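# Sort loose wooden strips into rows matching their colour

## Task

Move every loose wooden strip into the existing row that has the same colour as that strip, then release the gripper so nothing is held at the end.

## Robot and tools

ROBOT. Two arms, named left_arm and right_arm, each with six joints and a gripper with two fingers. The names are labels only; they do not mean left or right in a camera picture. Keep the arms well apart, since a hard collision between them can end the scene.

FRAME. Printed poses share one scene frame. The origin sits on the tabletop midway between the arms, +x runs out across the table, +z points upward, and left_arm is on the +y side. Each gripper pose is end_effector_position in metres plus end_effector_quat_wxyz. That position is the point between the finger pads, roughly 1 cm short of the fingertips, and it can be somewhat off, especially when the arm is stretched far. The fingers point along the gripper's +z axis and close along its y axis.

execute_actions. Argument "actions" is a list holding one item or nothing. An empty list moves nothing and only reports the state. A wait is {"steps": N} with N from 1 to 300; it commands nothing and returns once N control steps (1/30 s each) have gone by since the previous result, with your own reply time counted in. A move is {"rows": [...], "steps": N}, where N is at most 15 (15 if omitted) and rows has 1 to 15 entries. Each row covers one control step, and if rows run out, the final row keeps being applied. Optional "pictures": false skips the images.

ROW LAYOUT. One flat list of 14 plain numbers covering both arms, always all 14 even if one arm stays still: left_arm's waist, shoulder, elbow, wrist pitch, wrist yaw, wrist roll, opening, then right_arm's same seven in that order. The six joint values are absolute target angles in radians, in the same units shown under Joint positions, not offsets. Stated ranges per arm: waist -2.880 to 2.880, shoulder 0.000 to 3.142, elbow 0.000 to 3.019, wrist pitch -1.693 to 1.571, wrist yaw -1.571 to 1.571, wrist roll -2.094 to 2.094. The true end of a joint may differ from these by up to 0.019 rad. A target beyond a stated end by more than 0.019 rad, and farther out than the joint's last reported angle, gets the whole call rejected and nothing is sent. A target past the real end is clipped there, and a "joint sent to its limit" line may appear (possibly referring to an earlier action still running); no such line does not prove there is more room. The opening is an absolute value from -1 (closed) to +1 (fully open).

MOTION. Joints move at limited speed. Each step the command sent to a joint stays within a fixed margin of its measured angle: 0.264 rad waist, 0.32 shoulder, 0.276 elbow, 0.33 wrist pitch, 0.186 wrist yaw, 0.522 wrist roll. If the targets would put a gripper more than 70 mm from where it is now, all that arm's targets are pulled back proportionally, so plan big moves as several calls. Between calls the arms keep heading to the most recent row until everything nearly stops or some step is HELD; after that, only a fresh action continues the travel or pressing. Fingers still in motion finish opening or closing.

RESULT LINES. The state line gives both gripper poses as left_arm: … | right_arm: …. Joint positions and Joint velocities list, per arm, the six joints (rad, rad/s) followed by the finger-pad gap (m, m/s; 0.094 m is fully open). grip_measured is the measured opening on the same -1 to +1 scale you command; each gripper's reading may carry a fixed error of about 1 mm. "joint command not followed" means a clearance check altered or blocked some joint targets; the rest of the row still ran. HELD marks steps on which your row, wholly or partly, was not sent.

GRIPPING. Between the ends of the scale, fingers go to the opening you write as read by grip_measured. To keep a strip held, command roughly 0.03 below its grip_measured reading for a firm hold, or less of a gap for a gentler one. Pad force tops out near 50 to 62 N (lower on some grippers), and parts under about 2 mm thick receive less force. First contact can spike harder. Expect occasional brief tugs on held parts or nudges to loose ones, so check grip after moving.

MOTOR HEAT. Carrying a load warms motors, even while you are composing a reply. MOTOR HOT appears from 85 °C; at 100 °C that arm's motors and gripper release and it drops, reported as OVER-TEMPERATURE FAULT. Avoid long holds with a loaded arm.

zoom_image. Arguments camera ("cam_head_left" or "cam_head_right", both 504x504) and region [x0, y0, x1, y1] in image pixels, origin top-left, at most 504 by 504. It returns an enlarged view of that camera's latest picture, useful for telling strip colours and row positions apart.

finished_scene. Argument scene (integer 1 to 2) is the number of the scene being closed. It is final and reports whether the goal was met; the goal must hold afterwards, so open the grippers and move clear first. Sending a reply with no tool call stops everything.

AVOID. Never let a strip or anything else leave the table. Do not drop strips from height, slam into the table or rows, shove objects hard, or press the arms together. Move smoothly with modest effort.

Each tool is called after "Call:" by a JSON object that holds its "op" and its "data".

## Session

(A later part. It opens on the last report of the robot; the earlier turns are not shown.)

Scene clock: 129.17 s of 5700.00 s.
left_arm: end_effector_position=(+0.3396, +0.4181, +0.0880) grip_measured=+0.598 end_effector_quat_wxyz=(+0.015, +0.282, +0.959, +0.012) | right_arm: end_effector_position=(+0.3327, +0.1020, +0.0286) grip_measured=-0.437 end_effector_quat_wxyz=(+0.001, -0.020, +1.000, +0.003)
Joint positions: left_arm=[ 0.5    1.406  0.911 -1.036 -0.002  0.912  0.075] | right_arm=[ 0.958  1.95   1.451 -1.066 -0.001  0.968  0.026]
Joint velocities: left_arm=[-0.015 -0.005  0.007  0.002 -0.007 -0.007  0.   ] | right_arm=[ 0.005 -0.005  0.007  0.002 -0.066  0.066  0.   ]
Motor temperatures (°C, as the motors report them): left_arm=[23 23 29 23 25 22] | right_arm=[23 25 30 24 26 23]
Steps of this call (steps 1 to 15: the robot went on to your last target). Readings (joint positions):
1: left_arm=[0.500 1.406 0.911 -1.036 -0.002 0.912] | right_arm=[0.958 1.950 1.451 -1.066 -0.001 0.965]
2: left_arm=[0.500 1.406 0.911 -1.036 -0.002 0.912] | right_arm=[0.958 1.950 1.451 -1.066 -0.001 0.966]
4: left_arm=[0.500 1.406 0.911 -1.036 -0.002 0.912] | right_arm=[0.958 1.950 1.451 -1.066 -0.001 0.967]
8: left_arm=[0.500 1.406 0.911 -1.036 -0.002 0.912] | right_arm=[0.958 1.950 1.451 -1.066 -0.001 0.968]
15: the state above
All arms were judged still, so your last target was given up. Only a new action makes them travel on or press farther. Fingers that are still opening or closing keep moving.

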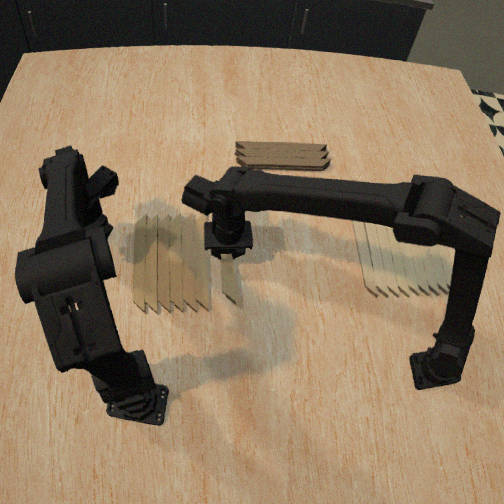

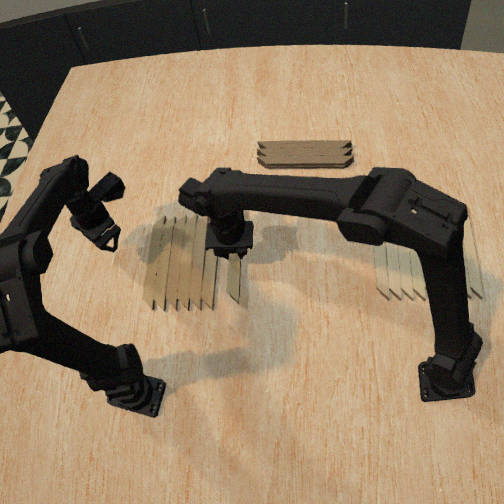

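Call:
{"op": "execute_actions", "data": {"actions": [{"rows":[[0.5,1.42,0.93,-1.05,0,0.9,0.6,1.002,1.95,1.475,-1.05,0,1.06,-0.48]]}], "pictures": false}}

Call:
{"op": "execute_actions", "data": {"actions": [{"rows":[[0.5,1.42,0.93,-1.05,0,0.9,0.6,1.002,1.982,1.475,-1.04,0,1.06,-0.48]]}], "pictures": false}}

Call:
{"op": "execute_actions", "data": {"actions": [{"rows":[[0.5,1.42,0.93,-1.05,0,0.9,0.6,1.002,1.982,1.475,-1.04,0,1.06,-0.33]],"steps":8}], "pictures": false}}

Call:
{"op": "execute_actions", "data": {"actions": [{"rows":[[0.5,1.42,0.93,-1.05,0,0.9,0.6,1.002,1.88,1.5,-1.15,0,1.06,-0.33]],"steps":10}], "pictures": false}}

Call:
{"op": "execute_actions", "data": {"actions": [{"rows":[[0.3,1.42,0.93,-1.05,0,0.9,0.6,0.3,1.4,1.1,-1.15,0,1.06,0.5]]}], "pictures": false}}

Call:
{"op": "execute_actions", "data": {"actions": [{"rows":[[-0.47,1.45,0.95,-1.03,0,0.9,0.6,0.3,1.4,1.1,-1.15,0,1.06,0.5]]}]}}

Call:
{"op": "execute_actions", "data": {"actions": [{"rows":[[-0.47,1.535,0.895,-0.9,0,0.9,0.6,0.3,1.4,1.1,-1.15,0,1.06,0.5]]}], "pictures": false}}

Call:
{"op": "execute_actions", "data": {"actions": [{"rows":[[-0.47,1.577,0.88,-0.87,0,0.92,0.6,0.3,1.4,1.1,-1.15,0,1.06,0.5]]}]}}

Scene clock: 142.07 s of 5700.00 s.
left_arm: end_effector_position=(+0.3396, +0.4181, +0.0880) grip_measured=+0.598 end_effector_quat_wxyz=(+0.015, +0.282, +0.959, +0.012) | right_arm: end_effector_position=(+0.3140, +0.1149, +0.0286) grip_measured=-0.437 end_effector_quat_wxyz=(+0.003, -0.001, +1.000, +0.005)
Joint positions: left_arm=[ 0.5    1.406  0.911 -1.036 -0.002  0.912  0.075] | right_arm=[ 0.999  1.95   1.451 -1.06  -0.     1.046  0.026]
Joint velocities: left_arm=[-0.015 -0.005  0.002 -0.002 -0.051 -0.081  0.   ] | right_arm=[-0.015  0.005 -0.012 -0.007 -0.007 -0.007 -0.   ]
Motor temperatures (°C, as the motors report them): left_arm=[23 23 30 23 25 22] | right_arm=[23 26 30 24 26 23]
Steps of this call (steps 1 to 90: nothing new was sent; then 9.40 s passed at rest; steps 91 to 105: all 15 steps of this action). Readings (joint positions):
91: left_arm=[0.500 1.406 0.911 -1.036 -0.002 0.912] | right_arm=[0.960 1.950 1.451 -1.065 -0.001 0.981]
92: left_arm=[0.500 1.406 0.911 -1.036 -0.002 0.912] | right_arm=[0.962 1.950 1.451 -1.064 -0.000 0.995]
94: left_arm=[0.500 1.406 0.911 -1.036 -0.002 0.912] | right_arm=[0.972 1.950 1.451 -1.062 -0.000 1.014]
98: left_arm=[0.500 1.406 0.911 -1.036 -0.002 0.912] | right_arm=[0.994 1.950 1.451 -1.060 -0.000 1.034]
105: the state above

Scene clock: 142.57 s of 5700.00 s.
left_arm: end_effector_position=(+0.3396, +0.4181, +0.0880) grip_measured=+0.598 end_effector_quat_wxyz=(+0.015, +0.282, +0.959, +0.012) | right_arm: end_effector_position=(+0.3144, +0.1156, +0.0187) grip_measured=-0.437 end_effector_quat_wxyz=(+0.001, +0.000, +1.000, +0.002)
Joint positions: left_arm=[ 0.5    1.406  0.911 -1.036 -0.002  0.912  0.075] | right_arm=[ 0.999  1.968  1.451 -1.049 -0.     1.049  0.026]
Joint velocities: left_arm=[ 0.005  0.005  0.002 -0.002  0.037  0.051  0.   ] | right_arm=[-0.024  0.005 -0.002 -0.002  0.007  0.022 -0.001]
Motor temperatures (°C, as the motors report them): left_arm=[23 23 30 23 25 22] | right_arm=[23 26 30 24 26 23]
Steps of this call (steps 1 to 15: all 15 steps of this action). Readings (joint positions):
1: left_arm=[0.500 1.406 0.911 -1.036 -0.002 0.912] | right_arm=[0.999 1.950 1.451 -1.059 -0.000 1.046]
2: left_arm=[0.500 1.406 0.911 -1.036 -0.002 0.912] | right_arm=[0.999 1.952 1.451 -1.056 -0.000 1.047]
4: left_arm=[0.500 1.406 0.911 -1.036 -0.002 0.912] | right_arm=[0.999 1.956 1.451 -1.052 -0.000 1.047]
8: left_arm=[0.500 1.406 0.911 -1.036 -0.002 0.912] | right_arm=[0.999 1.965 1.451 -1.051 -0.000 1.048]
15: the state above

Scene clock: 142.83 s of 5700.00 s.
left_arm: end_effector_position=(+0.3396, +0.4181, +0.0880) grip_measured=+0.598 end_effector_quat_wxyz=(+0.015, +0.282, +0.959, +0.012) | right_arm: end_effector_position=(+0.3144, +0.1156, +0.0187) grip_measured=-0.333 end_effector_quat_wxyz=(+0.001, +0.000, +1.000, +0.002)
Joint positions: left_arm=[ 0.5    1.406  0.911 -1.036 -0.002  0.912  0.075] | right_arm=[ 0.999  1.968  1.451 -1.049 -0.     1.049  0.031]
Joint velocities: left_arm=[-0.005 -0.015 -0.002 -0.007 -0.007 -0.007  0.   ] | right_arm=[-0.005 -0.015 -0.032 -0.007 -0.007  0.007  0.   ]
Motor temperatures (°C, as the motors report them): left_arm=[23 23 30 23 25 22] | right_arm=[23 26 30 24 26 23]
Steps of this call (steps 1 to 8: all 8 steps of this action). Readings (joint positions):
1: left_arm=[0.500 1.406 0.911 -1.036 -0.002 0.912] | right_arm=[0.999 1.968 1.451 -1.049 -0.000 1.049]
2: left_arm=[0.500 1.406 0.911 -1.036 -0.002 0.912] | right_arm=[0.999 1.968 1.451 -1.049 -0.000 1.049]
4: left_arm=[0.500 1.406 0.911 -1.036 -0.002 0.912] | right_arm=[0.999 1.968 1.451 -1.049 -0.000 1.049]
8: the state above

Scene clock: 143.17 s of 5700.00 s.
left_arm: end_effector_position=(+0.3396, +0.4181, +0.0880) grip_measured=+0.598 end_effector_quat_wxyz=(+0.015, +0.282, +0.959, +0.012) | right_arm: end_effector_position=(+0.3080, +0.1045, +0.0654) grip_measured=-0.333 end_effector_quat_wxyz=(+0.000, +0.001, +1.000, +0.001)
Joint positions: left_arm=[ 0.5    1.406  0.911 -1.036 -0.002  0.912  0.075] | right_arm=[ 0.999  1.884  1.457 -1.141 -0.     1.049  0.031]
Joint velocities: left_arm=[-0.015 -0.005 -0.017  0.002 -0.007 -0.007 -0.   ] | right_arm=[ 0.005 -0.122  0.051 -0.007 -0.037 -0.022  0.   ]
Motor temperatures (°C, as the motors report them): left_arm=[23 23 30 23 25 22] | right_arm=[23 26 30 24 26 23]
Steps of this call (steps 1 to 10: all 10 steps of this action). Readings (joint positions):
1: left_arm=[0.500 1.406 0.911 -1.036 -0.002 0.912] | right_arm=[0.999 1.965 1.452 -1.065 -0.000 1.049]
2: left_arm=[0.500 1.406 0.911 -1.036 -0.002 0.912] | right_arm=[0.999 1.960 1.452 -1.092 -0.000 1.049]
4: left_arm=[0.500 1.406 0.911 -1.036 -0.002 0.912] | right_arm=[0.999 1.942 1.452 -1.128 -0.000 1.049]
8: left_arm=[0.500 1.406 0.911 -1.036 -0.002 0.912] | right_arm=[0.999 1.897 1.453 -1.141 -0.000 1.049]
10: the state above

Scene clock: 143.67 s of 5700.00 s.
left_arm: end_effector_position=(+0.3576, +0.3435, +0.0880) grip_measured=+0.598 end_effector_quat_wxyz=(+0.017, +0.378, +0.926, +0.009) | right_arm: end_effector_position=(+0.4037, -0.1481, +0.1494) grip_measured=+0.497 end_effector_quat_wxyz=(+0.038, +0.249, +0.967, +0.042)
Joint positions: left_arm=[ 0.296  1.406  0.911 -1.036  0.002  0.91   0.075] | right_arm=[ 0.495  1.451  1.129 -1.136 -0.003  1.049  0.07 ]
Joint velocities: left_arm=[ 0.005 -0.005  0.002 -0.002 -0.022 -0.11  -0.   ] | right_arm=[-1.646 -0.552 -0.076  0.002 -0.007 -0.007 -0.   ]
Motor temperatures (°C, as the motors report them): left_arm=[23 23 30 23 25 22] | right_arm=[23 26 30 24 26 23]
Steps of this call (steps 1 to 15: all 15 steps of this action). Readings (joint positions):
1: left_arm=[0.486 1.406 0.911 -1.036 -0.007 0.911] | right_arm=[0.993 1.873 1.446 -1.136 -0.002 1.049]
2: left_arm=[0.455 1.406 0.911 -1.036 -0.009 0.910] | right_arm=[0.986 1.850 1.416 -1.132 -0.003 1.049]
4: left_arm=[0.362 1.406 0.911 -1.036 -0.003 0.910] | right_arm=[0.950 1.791 1.338 -1.133 -0.003 1.049]
8: left_arm=[0.267 1.406 0.911 -1.036 0.004 0.910] | right_arm=[0.827 1.653 1.204 -1.135 -0.003 1.049]
15: the state above

Scene clock: 144.17 s of 5700.00 s.
left_arm: end_effector_position=(+0.2819, +0.0616, +0.0800) grip_measured=+0.598 end_effector_quat_wxyz=(+0.008, +0.709, +0.705, -0.002) | right_arm: end_effector_position=(+0.4290, -0.2318, +0.1608) grip_measured=+0.497 end_effector_quat_wxyz=(+0.052, +0.346, +0.936, +0.042)
Joint positions: left_arm=[-0.506  1.436  0.918 -1.036  0.006  0.91   0.075] | right_arm=[ 0.294  1.395  1.101 -1.142  0.001  1.051  0.07 ]
Joint velocities: left_arm=[-0.571  0.015  0.012  0.012  0.007 -0.066 -0.001] | right_arm=[-0.005 -0.005 -0.007  0.007  0.007 -0.022 -0.   ]
Motor temperatures (°C, as the motors report them): left_arm=[23 23 30 23 25 22] | right_arm=[23 26 30 24 26 23]
Steps of this call (steps 1 to 15: all 15 steps of this action). Readings (joint positions):
1: left_arm=[0.283 1.407 0.911 -1.036 -0.005 0.910] | right_arm=[0.438 1.434 1.127 -1.136 -0.003 1.049]
2: left_arm=[0.252 1.409 0.911 -1.036 -0.007 0.910] | right_arm=[0.382 1.420 1.124 -1.136 -0.001 1.049]
4: left_arm=[0.149 1.416 0.911 -1.036 -0.007 0.910] | right_arm=[0.293 1.401 1.118 -1.137 0.005 1.050]
8: left_arm=[-0.109 1.429 0.911 -1.036 -0.005 0.910] | right_arm=[0.262 1.395 1.107 -1.141 0.005 1.051]
15: the state above

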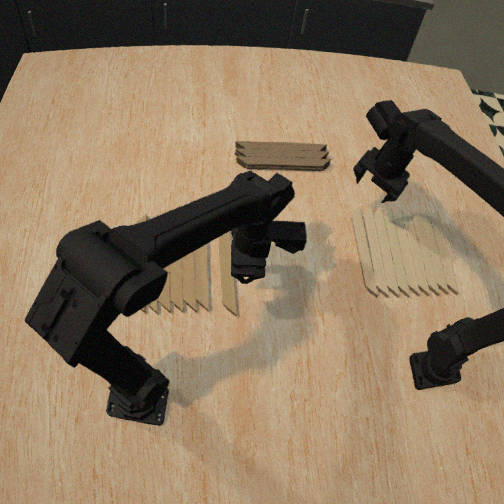

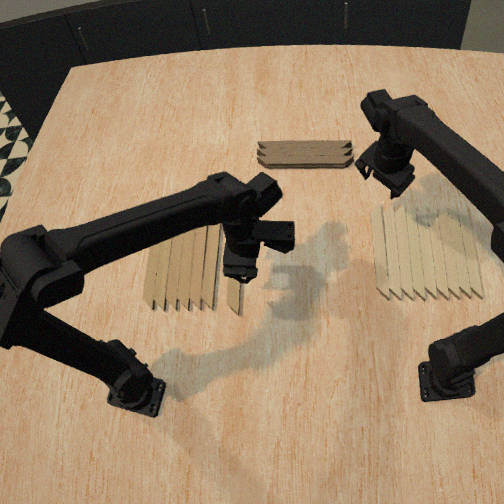

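Scene clock: 144.67 s of 5700.00 s.
left_arm: end_effector_position=(+0.2971, +0.0681, +0.0339) grip_measured=+0.598 end_effector_quat_wxyz=(+0.003, +0.696, +0.718, -0.000) | right_arm: end_effector_position=(+0.4290, -0.2318, +0.1608) grip_measured=+0.497 end_effector_quat_wxyz=(+0.052, +0.346, +0.936, +0.042)
Joint positions: left_arm=[-0.47   1.537  0.886 -0.914  0.001  0.91   0.075] | right_arm=[ 0.294  1.395  1.101 -1.142  0.001  1.051  0.07 ]
Joint velocities: left_arm=[-0.005 -0.005 -0.017 -0.002 -0.051  0.037  0.   ] | right_arm=[-0.024  0.005 -0.007 -0.032  0.037 -0.051 -0.   ]
Motor temperatures (°C, as the motors report them): left_arm=[23 23 30 23 25 22] | right_arm=[23 26 30 24 26 23]
Steps of this call (steps 1 to 15: all 15 steps of this action). Readings (joint positions):
1: left_arm=[-0.517 1.441 0.915 -1.014 0.006 0.910] | right_arm=[0.294 1.395 1.101 -1.142 0.001 1.051]
2: left_arm=[-0.516 1.451 0.911 -0.977 0.006 0.910] | right_arm=[0.294 1.395 1.101 -1.142 0.001 1.051]
4: left_arm=[-0.500 1.488 0.908 -0.932 0.004 0.910] | right_arm=[0.294 1.395 1.101 -1.142 0.001 1.051]
8: left_arm=[-0.471 1.536 0.892 -0.915 0.001 0.910] | right_arm=[0.294 1.395 1.101 -1.142 0.001 1.051]
15: the state above

Scene clock: 145.17 s of 5700.00 s.
left_arm: end_effector_position=(+0.2978, +0.0676, +0.0227) grip_measured=+0.598 end_effector_quat_wxyz=(+0.001, +0.696, +0.718, -0.000) | right_arm: end_effector_position=(+0.4290, -0.2318, +0.1608) grip_measured=+0.497 end_effector_quat_wxyz=(+0.052, +0.346, +0.936, +0.042)
Joint positions: left_arm=[-0.47   1.562  0.879 -0.885  0.001  0.91   0.075] | right_arm=[ 0.294  1.395  1.101 -1.142  0.001  1.051  0.07 ]
Joint velocities: left_arm=[-0.015 -0.005 -0.012  0.007  0.022 -0.007  0.001] | right_arm=[-0.015 -0.024 -0.002 -0.012 -0.051 -0.051 -0.   ]
Motor temperatures (°C, as the motors report them): left_arm=[23 23 30 23 25 22] | right_arm=[23 26 30 24 26 23]
Steps of this call (steps 1 to 15: all 15 steps of this action). Readings (joint positions):
1: left_arm=[-0.470 1.539 0.886 -0.908 0.001 0.910] | right_arm=[0.294 1.395 1.101 -1.142 0.001 1.051]
2: left_arm=[-0.470 1.541 0.885 -0.899 0.001 0.910] | right_arm=[0.294 1.395 1.101 -1.142 0.001 1.051]
4: left_arm=[-0.470 1.550 0.884 -0.888 0.001 0.910] | right_arm=[0.294 1.395 1.101 -1.142 0.001 1.051]
8: left_arm=[-0.470 1.561 0.880 -0.885 0.001 0.910] | right_arm=[0.294 1.395 1.101 -1.142 0.001 1.051]
15: the state above

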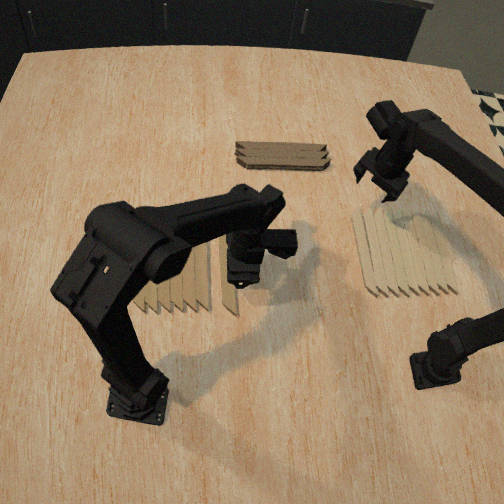

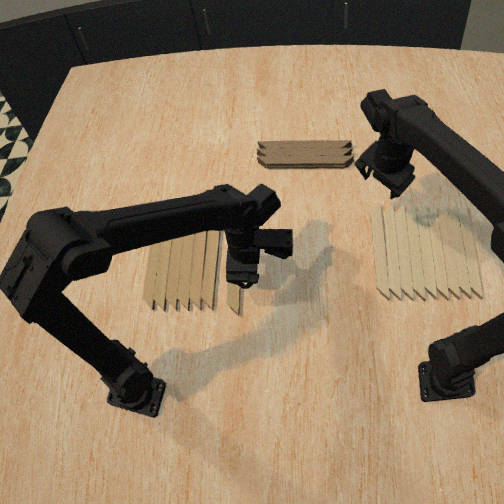

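Call:
{"op": "execute_actions", "data": {"actions": [{"rows":[[-0.41,1.577,0.88,-0.87,0,0.98,0.6,0.3,1.4,1.1,-1.15,0,1.06,0.5]]}], "pictures": false}}

Call:
{"op": "execute_actions", "data": {"actions": [{"rows":[[-0.352,1.577,0.88,-0.87,0,1.035,0.6,0.3,1.4,1.1,-1.15,0,1.06,0.5]]}], "pictures": false}}

Call:
{"op": "execute_actions", "data": {"actions": [{"rows":[[-0.42,1.45,1.0,-1.05,0,1.035,0.6,0.3,1.4,1.1,-1.15,0,1.06,0.5]]}]}}

Call:
{"op": "zoom_image", "data": {"camera": "cam_head_right", "region": [130,180,290,330]}}

Scene clock: 150.73 s of 5700.00 s.
left_arm: end_effector_position=(+0.3113, +0.0870, +0.0227) grip_measured=+0.598 end_effector_quat_wxyz=(+0.002, +0.694, +0.720, -0.000) | right_arm: end_effector_position=(+0.4290, -0.2318, +0.1608) grip_measured=+0.497 end_effector_quat_wxyz=(+0.052, +0.346, +0.936, +0.042)
Joint positions: left_arm=[-0.408  1.562  0.879 -0.884  0.002  0.965  0.075] | right_arm=[ 0.294  1.395  1.101 -1.142  0.001  1.051  0.07 ]
Joint velocities: left_arm=[-0.015  0.005  0.007  0.002  0.007 -0.007  0.001] | right_arm=[-0.005 -0.005 -0.002 -0.017 -0.022 -0.066  0.001]
Motor temperatures (°C, as the motors report them): left_arm=[23 23 29 23 25 22] | right_arm=[23 25 30 24 26 23]
Steps of this call (steps 1 to 15: the robot went on to your last target; steps 16 to 90: nothing new was sent; then 2.07 s passed at rest; steps 91 to 105: all 15 steps of this action). Readings (joint positions):
91: left_arm=[-0.466 1.562 0.879 -0.885 0.002 0.919] | right_arm=[0.294 1.395 1.101 -1.142 0.001 1.051]
92: left_arm=[-0.458 1.562 0.879 -0.885 0.002 0.929] | right_arm=[0.294 1.395 1.101 -1.142 0.001 1.051]
94: left_arm=[-0.434 1.562 0.879 -0.884 0.002 0.943] | right_arm=[0.294 1.395 1.101 -1.142 0.001 1.051]
98: left_arm=[-0.408 1.562 0.879 -0.884 0.002 0.957] | right_arm=[0.294 1.395 1.101 -1.142 0.001 1.051]
105: the state above

Scene clock: 151.23 s of 5700.00 s.
left_arm: end_effector_position=(+0.3224, +0.1054, +0.0227) grip_measured=+0.598 end_effector_quat_wxyz=(+0.002, +0.693, +0.721, -0.001) | right_arm: end_effector_position=(+0.4290, -0.2318, +0.1608) grip_measured=+0.497 end_effector_quat_wxyz=(+0.052, +0.346, +0.936, +0.042)
Joint positions: left_arm=[-0.352  1.562  0.879 -0.884  0.002  1.019  0.075] | right_arm=[ 0.294  1.395  1.101 -1.142  0.001  1.051  0.07 ]
Joint velocities: left_arm=[-0.005 -0.005 -0.007 -0.002 -0.051  0.007 -0.001] | right_arm=[ 0.005 -0.034 -0.002 -0.002 -0.066  0.007 -0.001]
Motor temperatures (°C, as the motors report them): left_arm=[23 23 29 23 25 22] | right_arm=[23 25 30 24 26 23]
Steps of this call (steps 1 to 15: all 15 steps of this action). Readings (joint positions):
1: left_arm=[-0.405 1.562 0.879 -0.884 0.002 0.974] | right_arm=[0.294 1.395 1.101 -1.142 0.001 1.051]
2: left_arm=[-0.398 1.562 0.879 -0.884 0.003 0.984] | right_arm=[0.294 1.395 1.101 -1.142 0.001 1.051]
4: left_arm=[-0.375 1.562 0.879 -0.884 0.003 0.998] | right_arm=[0.294 1.395 1.101 -1.142 0.001 1.051]
8: left_arm=[-0.352 1.562 0.879 -0.884 0.002 1.013] | right_arm=[0.294 1.395 1.101 -1.142 0.001 1.051]
15: the state above

Scene clock: 151.73 s of 5700.00 s.
left_arm: end_effector_position=(+0.3240, +0.0719, +0.1036) grip_measured=+0.598 end_effector_quat_wxyz=(+0.041, +0.719, +0.694, +0.009) | right_arm: end_effector_position=(+0.4290, -0.2318, +0.1608) grip_measured=+0.497 end_effector_quat_wxyz=(+0.052, +0.346, +0.936, +0.042)
Joint positions: left_arm=[-0.423  1.435  0.984 -1.036  0.     1.023  0.075] | right_arm=[ 0.294  1.395  1.101 -1.142  0.001  1.051  0.07 ]
Joint velocities: left_arm=[-0.024 -0.015  0.012 -0.007 -0.022  0.007  0.   ] | right_arm=[ 0.015 -0.005 -0.002  0.002 -0.051  0.081  0.001]
Motor temperatures (°C, as the motors report them): left_arm=[23 23 29 23 25 22] | right_arm=[23 25 30 24 26 23]
Steps of this call (steps 1 to 15: all 15 steps of this action). Readings (joint positions):
1: left_arm=[-0.356 1.558 0.887 -0.908 0.001 1.019] | right_arm=[0.294 1.395 1.101 -1.142 0.001 1.051]
2: left_arm=[-0.363 1.551 0.898 -0.950 0.000 1.019] | right_arm=[0.294 1.395 1.101 -1.142 0.001 1.051]
4: left_arm=[-0.388 1.517 0.925 -1.004 0.000 1.020] | right_arm=[0.294 1.395 1.101 -1.142 0.001 1.051]
8: left_arm=[-0.423 1.448 0.974 -1.031 0.000 1.022] | right_arm=[0.294 1.395 1.101 -1.142 0.001 1.051]
15: the state above

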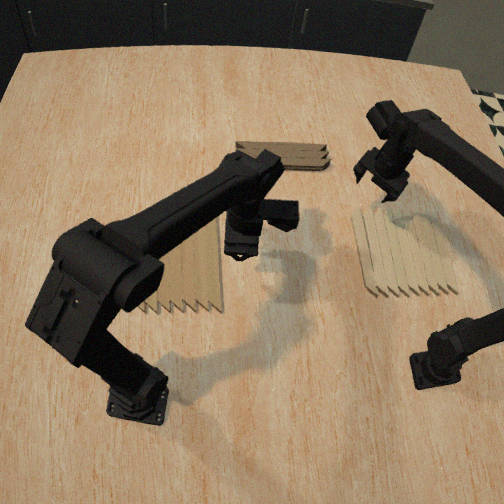

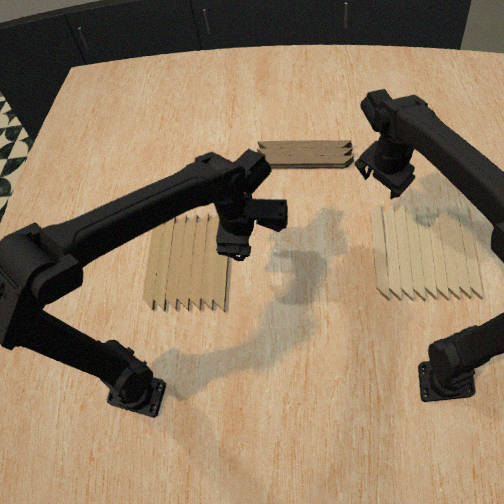

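Region (130, 180, 290, 330) of cam_head_right's 504x504 image, scaled by 3.150, with more detail than that image has; it fills the top 472 rows of this view, and the rest is white.

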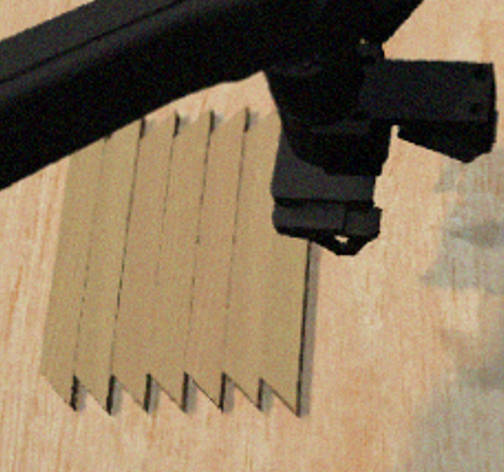

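Call:
{"op": "finished_scene", "data": {"scene": 1}}

The scene is finished: the task was done.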